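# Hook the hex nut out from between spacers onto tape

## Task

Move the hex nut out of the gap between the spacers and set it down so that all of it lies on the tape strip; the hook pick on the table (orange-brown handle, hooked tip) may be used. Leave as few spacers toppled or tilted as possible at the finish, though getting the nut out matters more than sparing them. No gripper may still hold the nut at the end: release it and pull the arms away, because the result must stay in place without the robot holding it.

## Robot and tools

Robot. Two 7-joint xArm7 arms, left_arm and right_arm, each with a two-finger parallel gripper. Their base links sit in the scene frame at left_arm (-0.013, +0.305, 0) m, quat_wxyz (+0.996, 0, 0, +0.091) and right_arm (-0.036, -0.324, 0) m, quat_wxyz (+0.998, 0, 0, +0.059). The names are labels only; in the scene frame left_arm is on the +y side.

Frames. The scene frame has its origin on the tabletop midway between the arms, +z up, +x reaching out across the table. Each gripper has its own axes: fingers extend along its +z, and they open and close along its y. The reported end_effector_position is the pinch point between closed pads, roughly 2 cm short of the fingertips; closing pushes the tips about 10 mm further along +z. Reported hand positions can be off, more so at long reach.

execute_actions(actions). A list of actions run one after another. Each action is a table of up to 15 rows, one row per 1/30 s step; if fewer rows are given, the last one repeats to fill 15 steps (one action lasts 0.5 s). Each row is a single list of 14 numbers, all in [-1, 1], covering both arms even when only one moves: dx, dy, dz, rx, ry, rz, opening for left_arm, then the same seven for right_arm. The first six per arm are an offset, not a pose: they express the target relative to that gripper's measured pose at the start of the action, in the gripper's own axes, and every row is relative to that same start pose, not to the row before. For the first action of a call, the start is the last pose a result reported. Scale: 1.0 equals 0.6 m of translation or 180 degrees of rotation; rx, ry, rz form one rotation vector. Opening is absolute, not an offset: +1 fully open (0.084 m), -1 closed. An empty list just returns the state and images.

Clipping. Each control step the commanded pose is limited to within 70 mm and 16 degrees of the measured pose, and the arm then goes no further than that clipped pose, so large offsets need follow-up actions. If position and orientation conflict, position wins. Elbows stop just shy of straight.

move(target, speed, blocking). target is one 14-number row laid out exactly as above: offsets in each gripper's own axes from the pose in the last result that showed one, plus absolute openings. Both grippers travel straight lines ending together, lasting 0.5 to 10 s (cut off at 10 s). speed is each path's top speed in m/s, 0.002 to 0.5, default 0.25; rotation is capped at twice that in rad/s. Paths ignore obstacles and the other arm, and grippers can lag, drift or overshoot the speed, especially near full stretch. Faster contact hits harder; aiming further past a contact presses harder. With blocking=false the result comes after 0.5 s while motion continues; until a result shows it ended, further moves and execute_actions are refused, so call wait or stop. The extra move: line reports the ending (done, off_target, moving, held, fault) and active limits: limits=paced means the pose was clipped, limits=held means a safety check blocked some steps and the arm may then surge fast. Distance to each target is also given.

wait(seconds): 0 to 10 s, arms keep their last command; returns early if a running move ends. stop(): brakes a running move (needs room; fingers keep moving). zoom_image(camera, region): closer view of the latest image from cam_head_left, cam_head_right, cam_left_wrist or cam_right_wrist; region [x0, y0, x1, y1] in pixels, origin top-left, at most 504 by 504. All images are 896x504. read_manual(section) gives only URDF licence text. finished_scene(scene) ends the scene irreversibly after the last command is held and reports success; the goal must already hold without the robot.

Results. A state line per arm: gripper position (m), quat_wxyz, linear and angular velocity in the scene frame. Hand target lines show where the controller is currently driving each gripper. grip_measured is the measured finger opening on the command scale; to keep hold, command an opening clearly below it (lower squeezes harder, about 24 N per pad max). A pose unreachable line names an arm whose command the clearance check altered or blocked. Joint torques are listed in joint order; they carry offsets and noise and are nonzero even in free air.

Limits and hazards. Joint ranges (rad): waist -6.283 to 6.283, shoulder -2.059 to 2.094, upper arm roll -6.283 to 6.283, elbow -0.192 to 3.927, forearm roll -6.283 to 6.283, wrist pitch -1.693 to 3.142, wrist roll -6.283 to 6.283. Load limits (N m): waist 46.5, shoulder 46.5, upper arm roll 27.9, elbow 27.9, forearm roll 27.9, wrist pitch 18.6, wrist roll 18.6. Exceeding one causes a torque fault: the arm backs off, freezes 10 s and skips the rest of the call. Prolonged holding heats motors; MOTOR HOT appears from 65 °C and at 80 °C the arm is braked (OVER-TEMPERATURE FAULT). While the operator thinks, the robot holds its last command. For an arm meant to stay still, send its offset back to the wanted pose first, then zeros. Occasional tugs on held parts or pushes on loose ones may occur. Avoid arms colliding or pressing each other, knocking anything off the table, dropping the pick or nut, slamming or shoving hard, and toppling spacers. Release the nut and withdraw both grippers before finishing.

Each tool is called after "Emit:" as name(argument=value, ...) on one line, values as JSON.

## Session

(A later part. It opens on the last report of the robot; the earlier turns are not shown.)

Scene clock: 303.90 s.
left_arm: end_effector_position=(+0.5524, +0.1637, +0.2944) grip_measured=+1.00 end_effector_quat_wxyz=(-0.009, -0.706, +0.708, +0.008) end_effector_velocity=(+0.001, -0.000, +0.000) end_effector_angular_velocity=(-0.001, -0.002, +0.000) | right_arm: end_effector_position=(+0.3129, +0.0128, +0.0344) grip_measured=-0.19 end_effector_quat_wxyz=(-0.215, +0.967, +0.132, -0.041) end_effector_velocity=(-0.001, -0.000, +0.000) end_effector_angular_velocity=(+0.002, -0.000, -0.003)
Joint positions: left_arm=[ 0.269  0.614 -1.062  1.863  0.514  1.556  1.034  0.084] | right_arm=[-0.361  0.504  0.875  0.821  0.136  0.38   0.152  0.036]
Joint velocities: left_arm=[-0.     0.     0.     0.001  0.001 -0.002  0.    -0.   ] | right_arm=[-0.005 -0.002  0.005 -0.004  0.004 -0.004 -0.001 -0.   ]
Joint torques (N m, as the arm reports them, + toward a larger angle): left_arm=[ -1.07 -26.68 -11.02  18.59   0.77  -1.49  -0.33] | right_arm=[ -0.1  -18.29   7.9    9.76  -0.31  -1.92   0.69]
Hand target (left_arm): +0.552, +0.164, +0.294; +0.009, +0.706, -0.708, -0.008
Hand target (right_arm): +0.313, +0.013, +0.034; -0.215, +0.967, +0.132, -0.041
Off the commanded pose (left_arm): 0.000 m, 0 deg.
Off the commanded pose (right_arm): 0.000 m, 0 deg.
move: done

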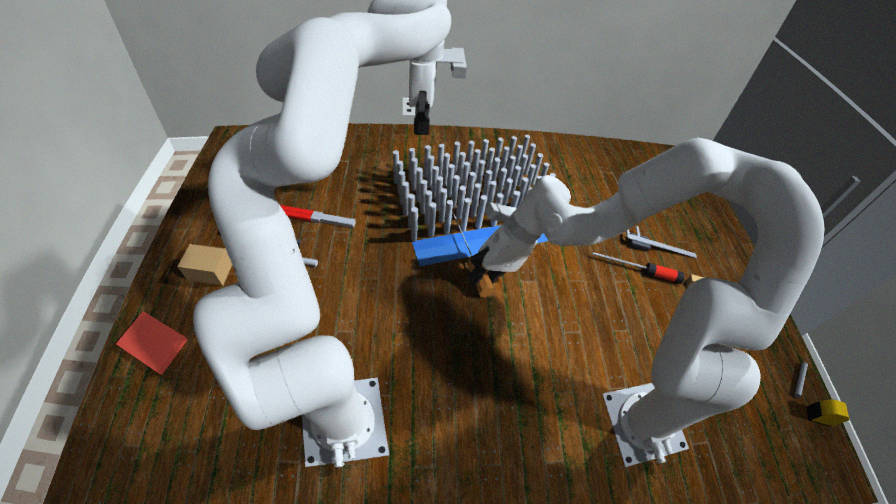

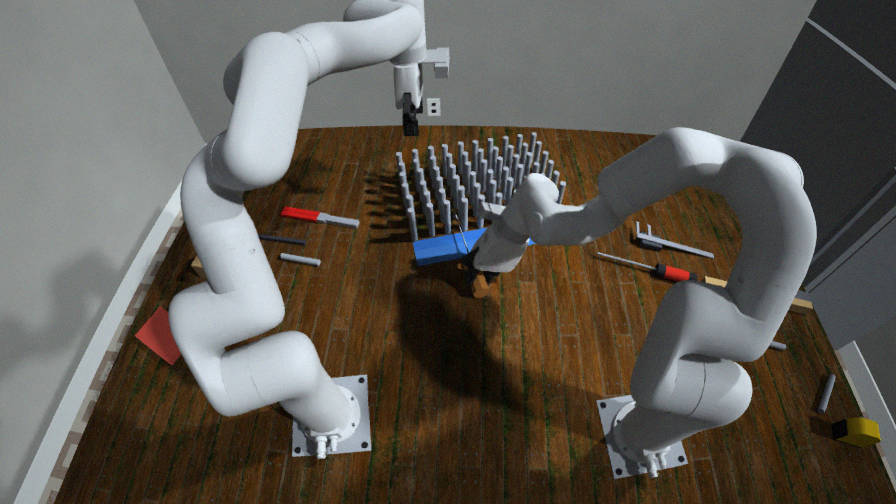

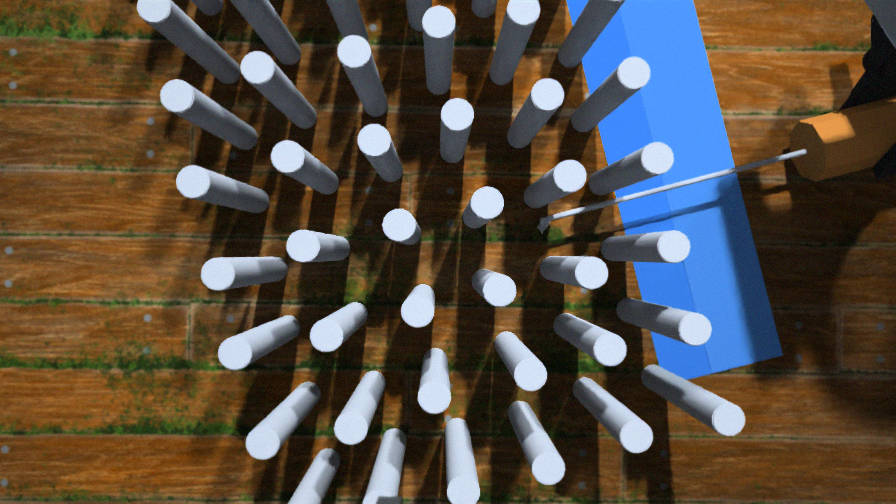

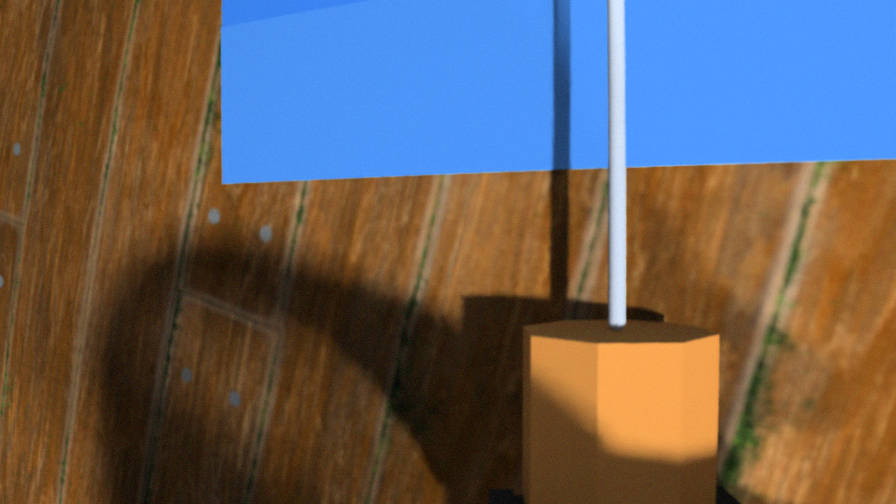

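Emit:
move(target=[0,0,0,0,0,0,1,-0.02,0.002,-0.0005,0,0,0,-0.6], speed=0.02)

Emit:
zoom_image(camera="cam_left_wrist", region=[510,180,630,255])

Scene clock: 313.40 s.
left_arm: end_effector_position=(+0.5524, +0.1637, +0.2944) grip_measured=+1.00 end_effector_quat_wxyz=(-0.009, -0.706, +0.708, +0.008) end_effector_velocity=(-0.000, -0.000, -0.000) end_effector_angular_velocity=(-0.000, +0.001, -0.001) | right_arm: end_effector_position=(+0.3018, +0.0084, +0.0344) grip_measured=-0.19 end_effector_quat_wxyz=(-0.215, +0.967, +0.132, -0.041) end_effector_velocity=(+0.000, -0.000, +0.001) end_effector_angular_velocity=(+0.002, -0.002, -0.003)
Joint positions: left_arm=[ 0.269  0.614 -1.062  1.863  0.514  1.556  1.034  0.084] | right_arm=[-0.39   0.482  0.906  0.777  0.157  0.361  0.14   0.036]
Joint velocities: left_arm=[ 0.    -0.    -0.    -0.001 -0.     0.    -0.     0.   ] | right_arm=[-0.006 -0.003  0.005 -0.004  0.005 -0.004 -0.002 -0.   ]
Joint torques (N m, as the arm reports them, + toward a larger angle): left_arm=[ -0.53 -26.86 -10.54  18.73   0.4   -1.6   -0.46] | right_arm=[ -0.47 -17.3    7.7    9.57  -0.27  -1.98   0.5 ]
Hand target (left_arm): +0.552, +0.164, +0.294; +0.009, +0.706, -0.708, -0.008
Hand target (right_arm): +0.302, +0.008, +0.034; -0.215, +0.967, +0.132, -0.041
Off the commanded pose (left_arm): 0.000 m, 0 deg.
Off the commanded pose (right_arm): 0.000 m, 0 deg.
move: done

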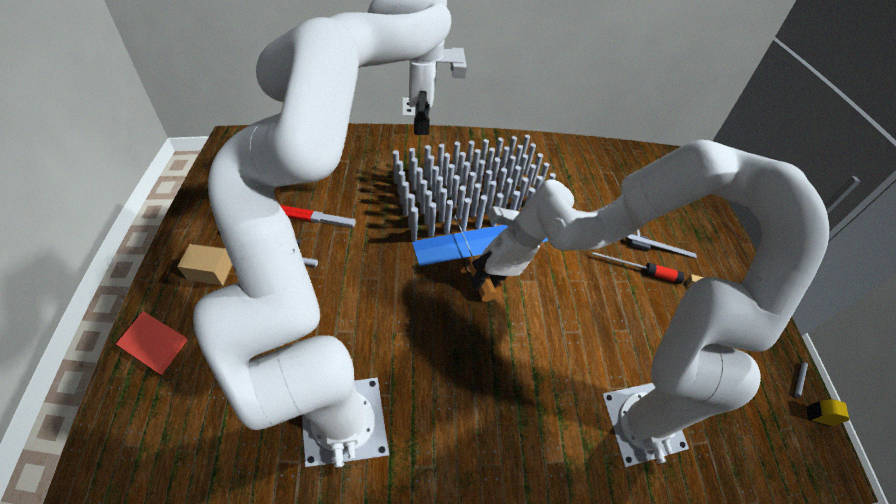

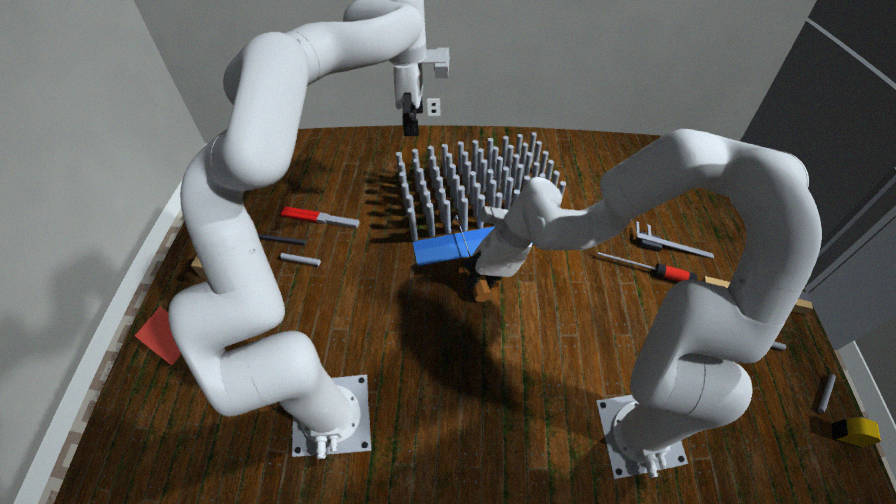

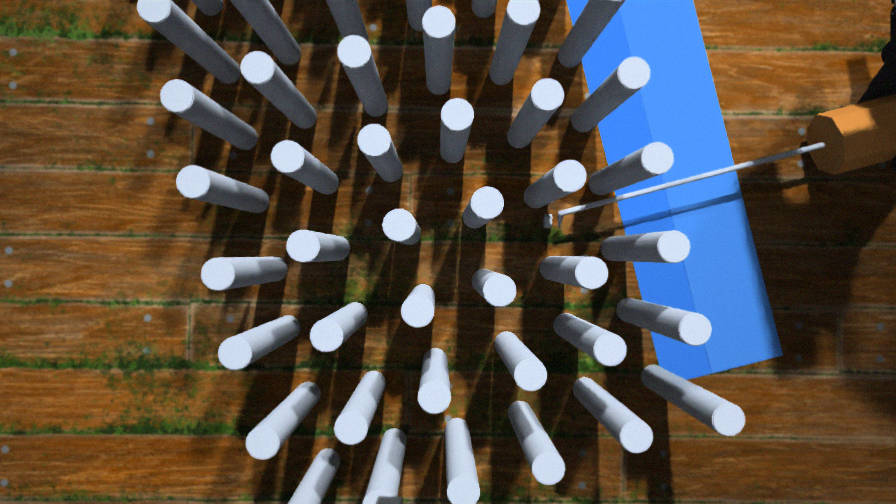

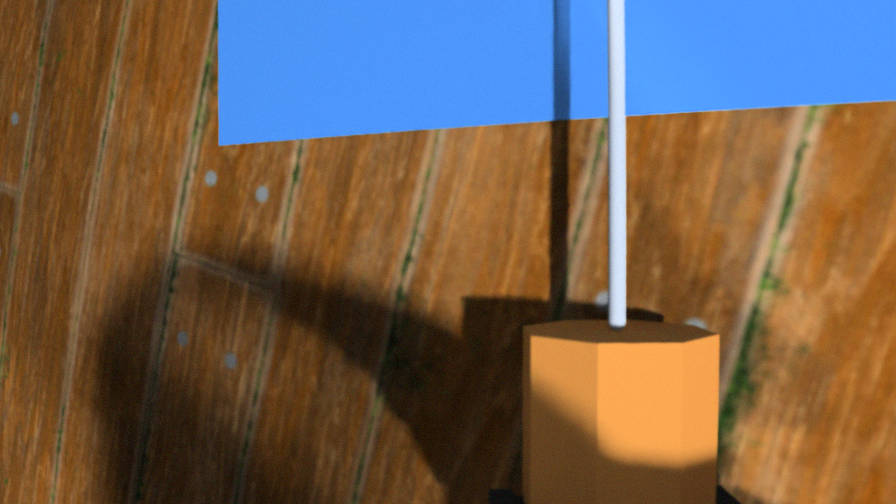

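Region (510, 180, 630, 255) of cam_left_wrist's 896x504 image, scaled by 4.200, with more detail than that image has; it fills the top 315 rows of this view, and the rest is white.

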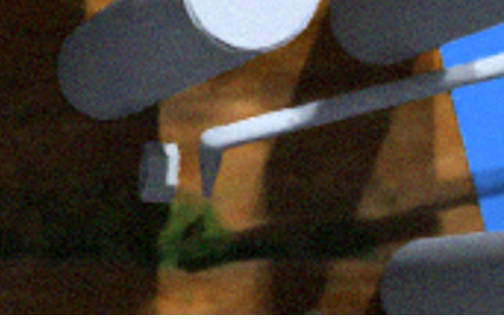

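Emit:
move(target=[0,0,0,0,0,0,1,0,-0.0195,-0.0055,-0.14,0.007,0,-0.6], speed=0.15)

Emit:
move(target=[0,0,0,0,0,0,1,0.022,0,0,0,0,0,-0.6], speed=0.03)

Emit:
zoom_image(camera="cam_left_wrist", region=[510,180,630,255])

Scene clock: 332.07 s.
left_arm: end_effector_position=(+0.5524, +0.1637, +0.2944) grip_measured=+1.00 end_effector_quat_wxyz=(-0.009, -0.706, +0.708, +0.008) end_effector_velocity=(-0.000, -0.000, -0.000) end_effector_angular_velocity=(-0.002, +0.001, -0.001) | right_arm: end_effector_position=(+0.2996, +0.0171, +0.0421) grip_measured=-0.19 end_effector_quat_wxyz=(-0.002, +0.991, +0.135, -0.001) end_effector_velocity=(+0.000, +0.000, +0.001) end_effector_angular_velocity=(-0.007, -0.003, -0.001)
Joint positions: left_arm=[ 0.269  0.614 -1.062  1.863  0.514  1.556  1.034  0.084] | right_arm=[ 0.157  0.367  0.516  0.94  -0.296  0.638  0.732  0.036]
Joint velocities: left_arm=[ 0.     0.001 -0.    -0.    -0.001 -0.     0.    -0.   ] | right_arm=[ 0.006  0.001 -0.003  0.005 -0.007  0.008  0.009 -0.   ]
Joint torques (N m, as the arm reports them, + toward a larger angle): left_arm=[ -0.77 -26.7  -10.91  18.33   0.42  -1.1   -0.28] | right_arm=[ -0.79 -22.41   3.98  11.2   -0.17  -2.19   0.79]
Hand target (left_arm): +0.552, +0.164, +0.294; +0.009, +0.706, -0.708, -0.008
Hand target (right_arm): +0.299, +0.017, +0.042; -0.001, +0.991, +0.135, -0.001
Off the commanded pose (left_arm): 0.000 m, 0 deg.
Off the commanded pose (right_arm): 0.000 m, 0 deg.
move: done

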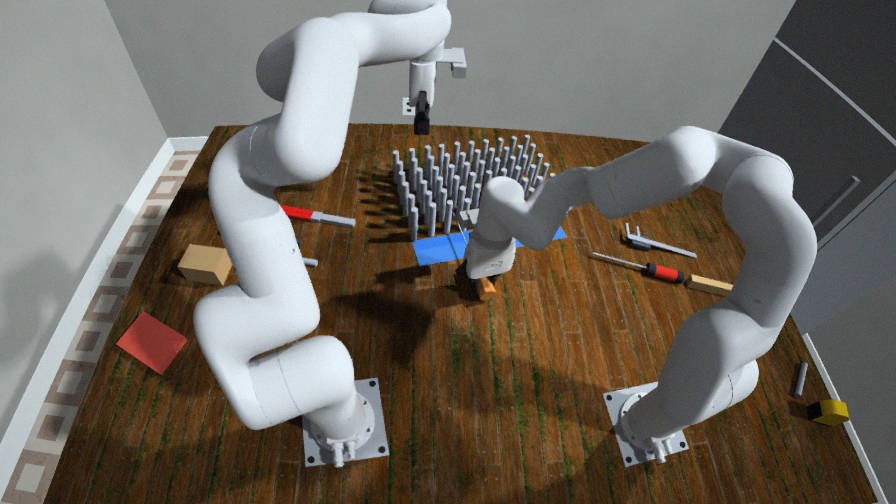

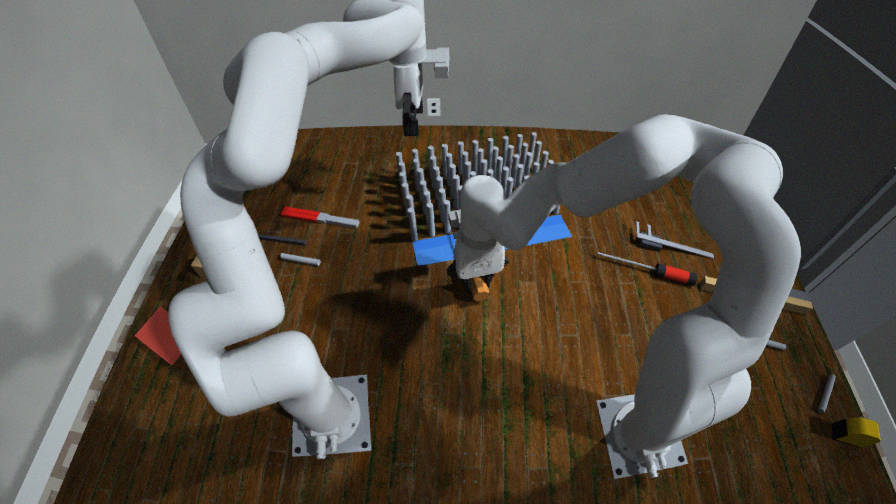

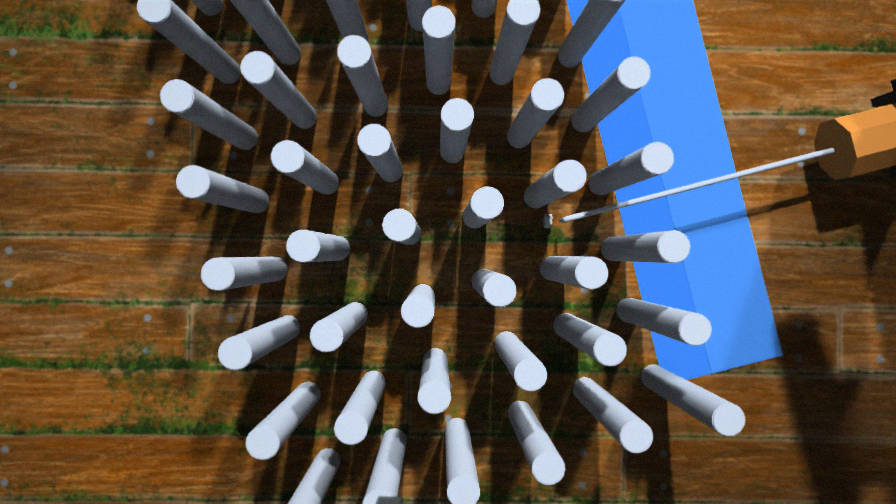

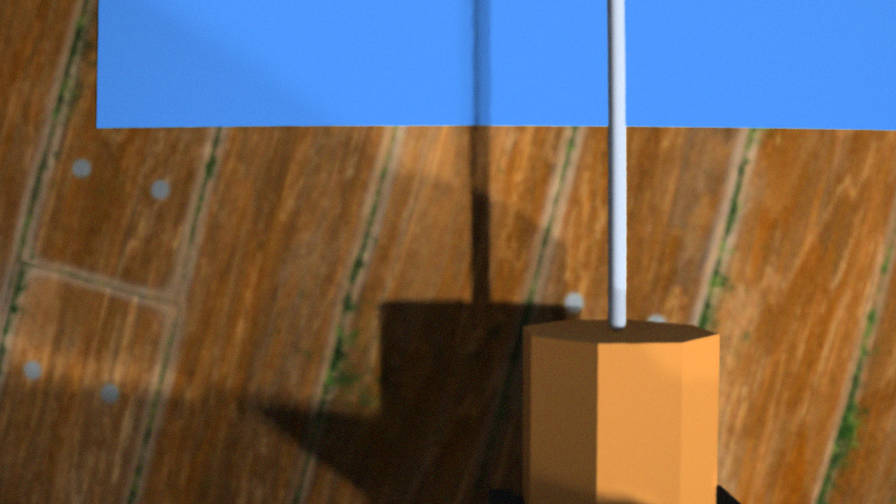

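Scene clock: 332.83 s.
left_arm: end_effector_position=(+0.5524, +0.1637, +0.2944) grip_measured=+1.00 end_effector_quat_wxyz=(-0.009, -0.706, +0.708, +0.008) end_effector_velocity=(-0.000, -0.001, -0.000) end_effector_angular_velocity=(+0.001, +0.000, -0.002) | right_arm: end_effector_position=(+0.3122, +0.0206, +0.0421) grip_measured=-0.19 end_effector_quat_wxyz=(-0.002, +0.991, +0.135, -0.001) end_effector_velocity=(+0.000, +0.001, +0.000) end_effector_angular_velocity=(-0.000, -0.001, +0.003)
Joint positions: left_arm=[ 0.269  0.614 -1.062  1.863  0.514  1.556  1.034  0.084] | right_arm=[ 0.159  0.398  0.505  0.987 -0.306  0.656  0.724  0.036]
Joint velocities: left_arm=[-0.    -0.    -0.001 -0.002  0.001 -0.    -0.    -0.   ] | right_arm=[ 0.002  0.002  0.     0.004 -0.002  0.002 -0.001 -0.   ]
Joint torques (N m, as the arm reports them, + toward a larger angle): left_arm=[ -1.3  -26.88 -10.5   18.85   0.58  -1.44  -0.34] | right_arm=[ -0.72 -23.46   4.16  11.44  -0.21  -1.85   0.64]
Hand target (left_arm): +0.552, +0.164, +0.294; +0.009, +0.706, -0.708, -0.008
Hand target (right_arm): +0.312, +0.021, +0.042; -0.002, +0.991, +0.135, -0.001
Off the commanded pose (left_arm): 0.000 m, 0 deg.
Off the commanded pose (right_arm): 0.000 m, 0 deg.
move: done

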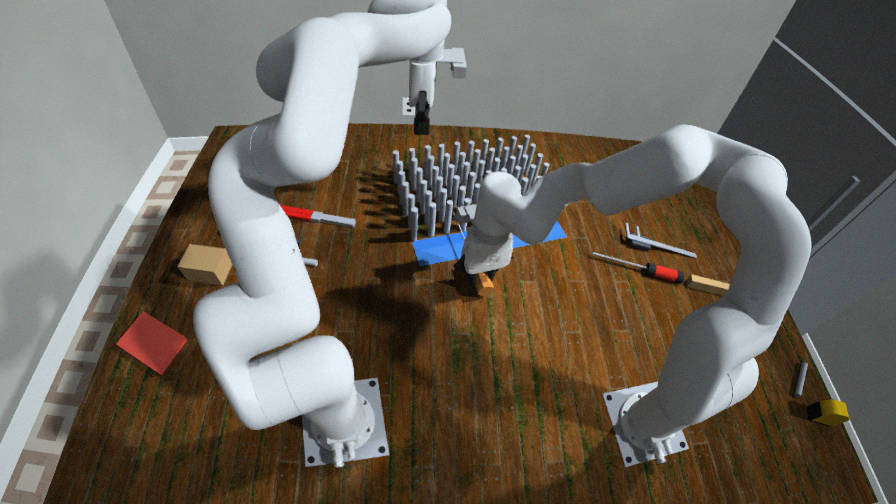

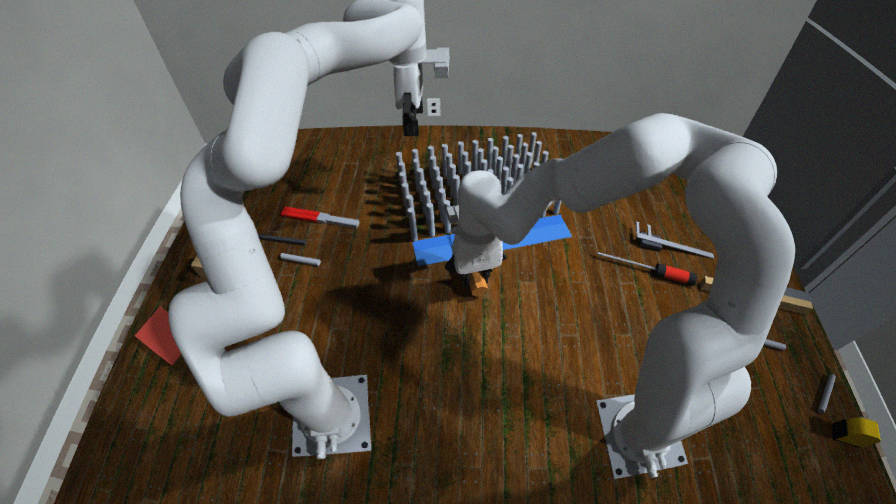

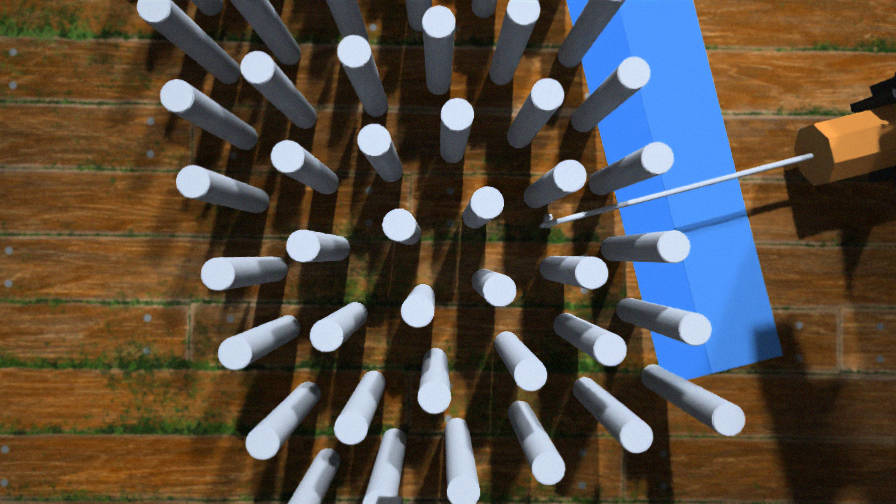

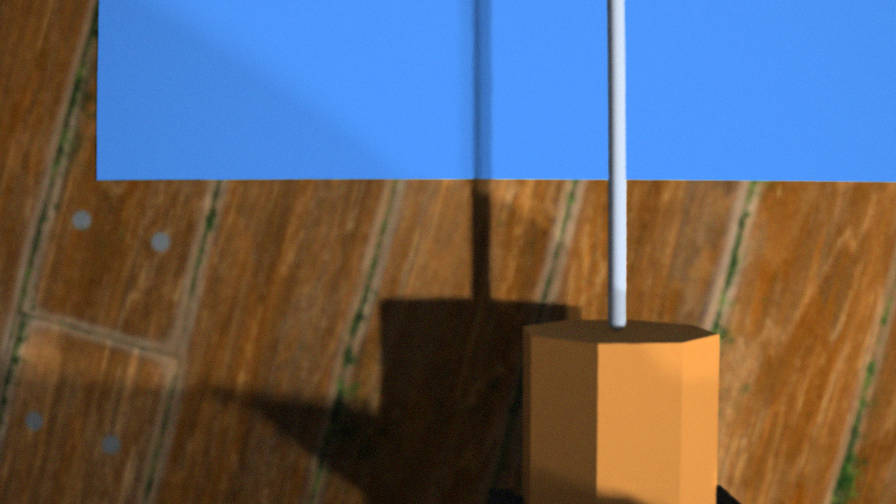

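Region (510, 180, 630, 255) of cam_left_wrist's 896x504 image, scaled by 4.200, with more detail than that image has; it fills the top 315 rows of this view, and the rest is white.

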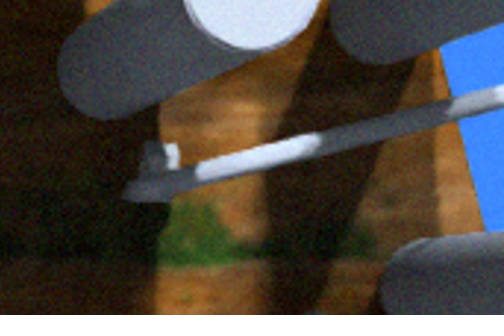

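Emit:
move(target=[0,0,0,0,0,0,1,0.002,0.002,0.02,0,0,0,-0.6], speed=0.03)

Emit:
move(target=[0,0,0,0,0,0,1,-0.02,-0.002,0,0,0,0,-0.6], speed=0.02)

Emit:
zoom_image(camera="cam_left_wrist", region=[510,180,630,255])

Scene clock: 345.07 s.
left_arm: end_effector_position=(+0.5524, +0.1637, +0.2944) grip_measured=+1.00 end_effector_quat_wxyz=(-0.009, -0.706, +0.708, +0.008) end_effector_velocity=(-0.000, -0.000, -0.000) end_effector_angular_velocity=(+0.002, -0.000, -0.001) | right_arm: end_effector_position=(+0.3136, +0.0199, +0.0303) grip_measured=-0.19 end_effector_quat_wxyz=(-0.002, +0.991, +0.135, -0.001) end_effector_velocity=(+0.002, +0.001, +0.001) end_effector_angular_velocity=(+0.003, -0.004, -0.001)
Joint positions: left_arm=[ 0.269  0.614 -1.062  1.863  0.514  1.556  1.034  0.084] | right_arm=[ 0.169  0.427  0.489  0.987 -0.329  0.631  0.737  0.036]
Joint velocities: left_arm=[ 0.     0.    -0.001 -0.001  0.002  0.     0.    -0.   ] | right_arm=[ 0.001 -0.    -0.001  0.002 -0.002 -0.003  0.002  0.   ]
Joint torques (N m, as the arm reports them, + toward a larger angle): left_arm=[ -0.51 -26.85 -10.92  18.93   0.74  -1.28  -0.17] | right_arm=[ -0.45 -23.74   4.37  11.27  -0.37  -2.09   0.51]
Hand target (left_arm): +0.552, +0.164, +0.294; +0.009, +0.706, -0.708, -0.008
Hand target (right_arm): +0.314, +0.020, +0.030; -0.002, +0.991, +0.135, -0.001
Off the commanded pose (left_arm): 0.000 m, 0 deg.
Off the commanded pose (right_arm): 0.000 m, 0 deg.
move: done

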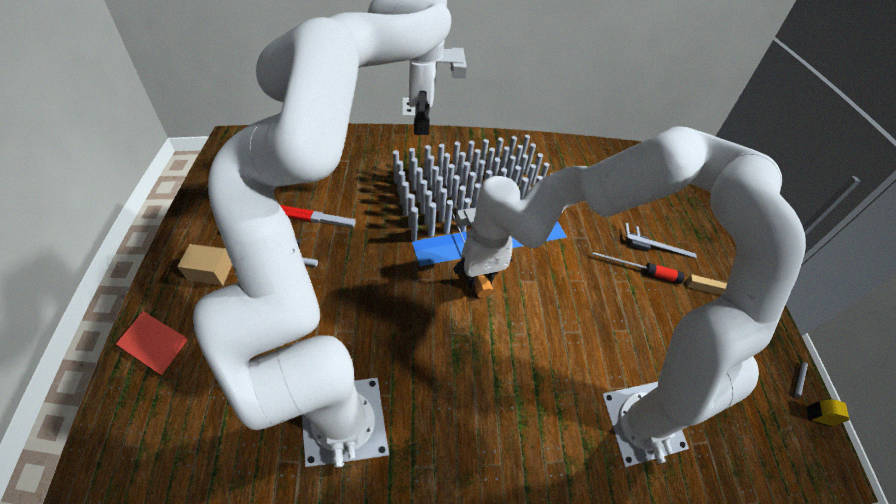

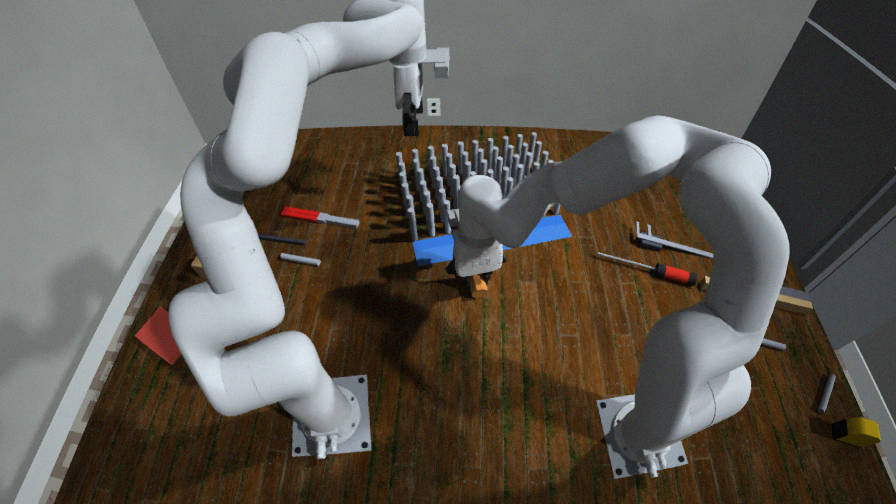

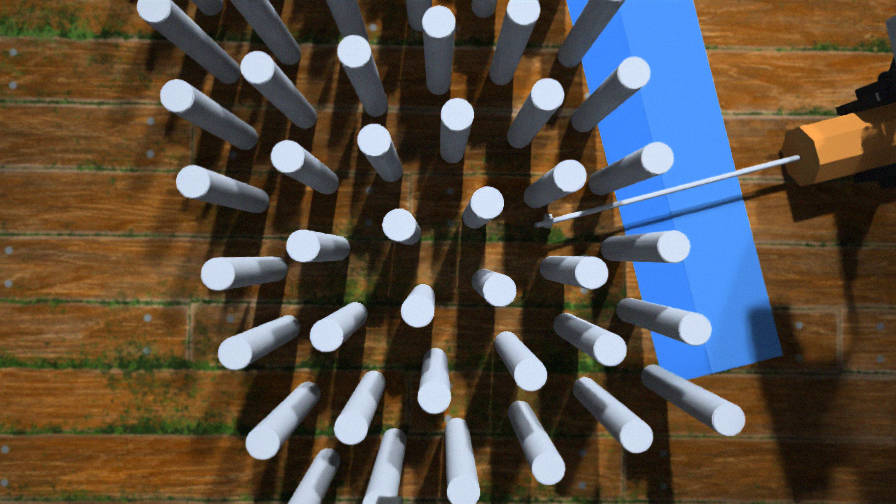

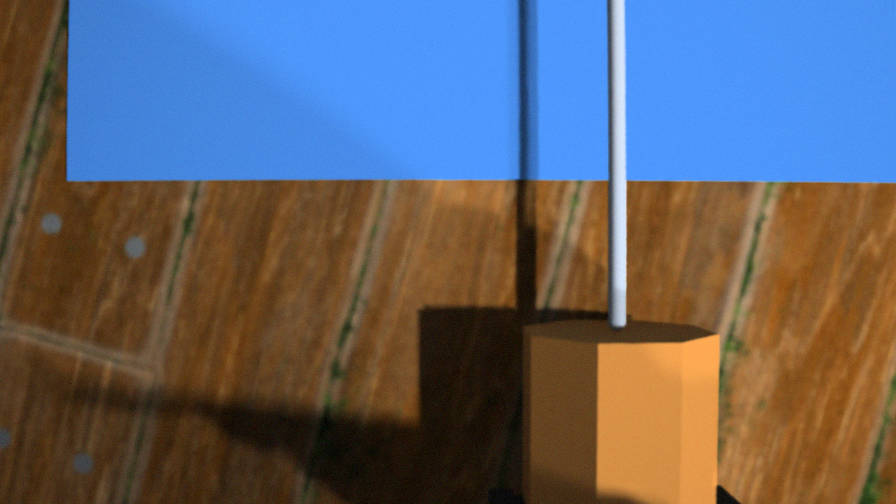

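Scene clock: 345.93 s.
left_arm: end_effector_position=(+0.5524, +0.1637, +0.2944) grip_measured=+1.00 end_effector_quat_wxyz=(-0.009, -0.706, +0.708, +0.008) end_effector_velocity=(+0.000, +0.001, -0.000) end_effector_angular_velocity=(+0.002, -0.000, +0.001) | right_arm: end_effector_position=(+0.3019, +0.0178, +0.0303) grip_measured=-0.19 end_effector_quat_wxyz=(-0.002, +0.991, +0.135, -0.001) end_effector_velocity=(-0.000, -0.001, -0.000) end_effector_angular_velocity=(-0.000, +0.000, -0.004)
Joint positions: left_arm=[ 0.269  0.614 -1.062  1.863  0.514  1.556  1.034  0.084] | right_arm=[ 0.169  0.401  0.498  0.948 -0.323  0.615  0.748  0.036]
Joint velocities: left_arm=[-0.    -0.     0.001  0.     0.001  0.001 -0.     0.   ] | right_arm=[-0.002 -0.001 -0.001 -0.004  0.    -0.002  0.002  0.   ]
Joint torques (N m, as the arm reports them, + toward a larger angle): left_arm=[ -0.66 -25.44 -10.82  18.51   0.72  -1.33  -0.19] | right_arm=[ -0.16 -23.01   4.15  11.09  -0.33  -2.06   0.47]
Hand target (left_arm): +0.552, +0.164, +0.294; +0.009, +0.706, -0.708, -0.008
Hand target (right_arm): +0.302, +0.018, +0.030; -0.002, +0.991, +0.135, -0.001
Off the commanded pose (left_arm): 0.000 m, 0 deg.
Off the commanded pose (right_arm): 0.000 m, 0 deg.
move: done

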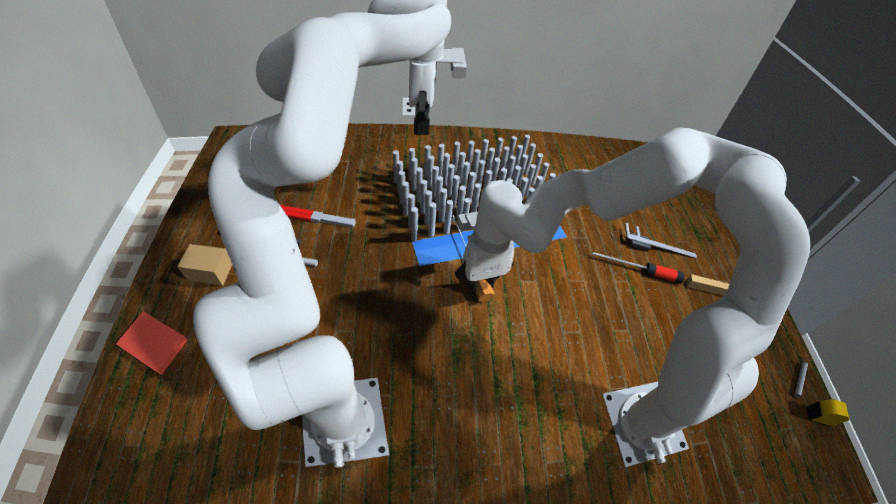

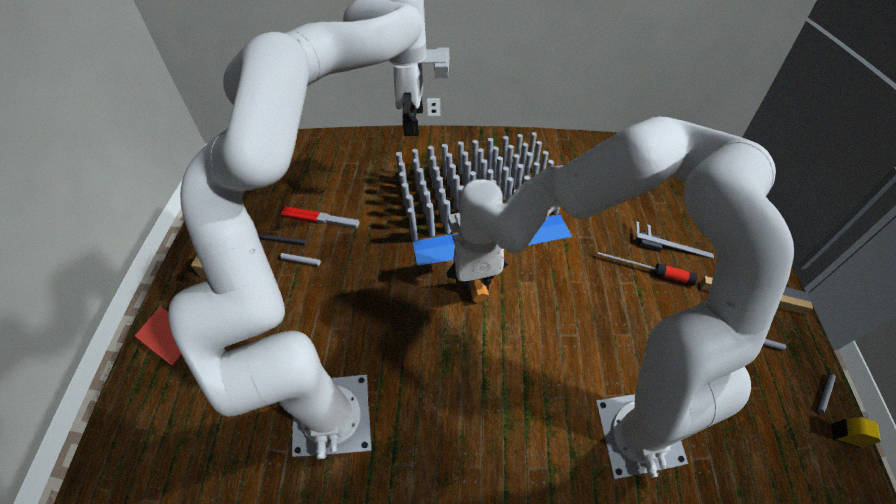

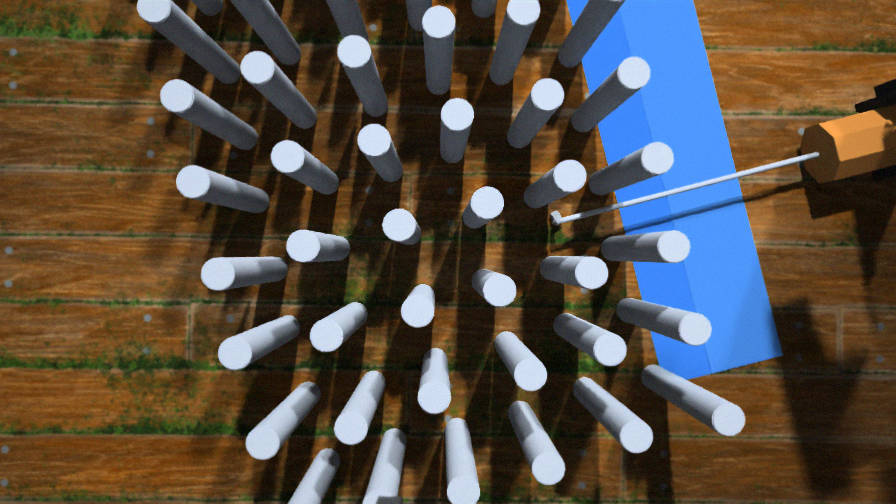

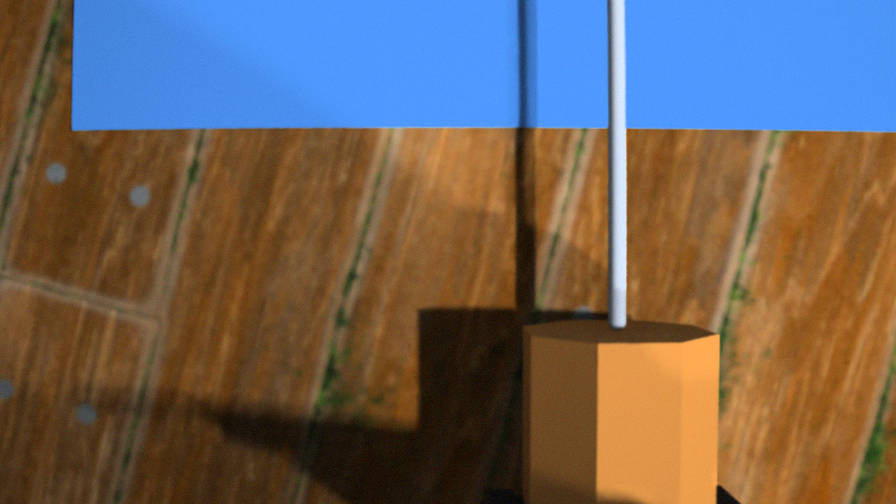

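Region (510, 180, 630, 255) of cam_left_wrist's 896x504 image, scaled by 4.200, with more detail than that image has; it fills the top 315 rows of this view, and the rest is white.

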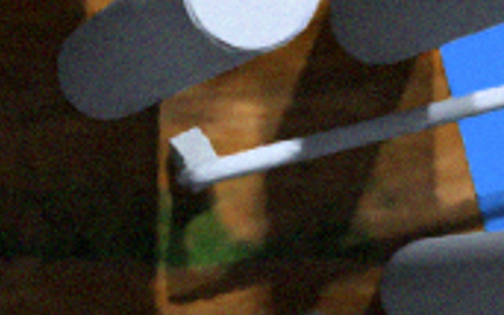

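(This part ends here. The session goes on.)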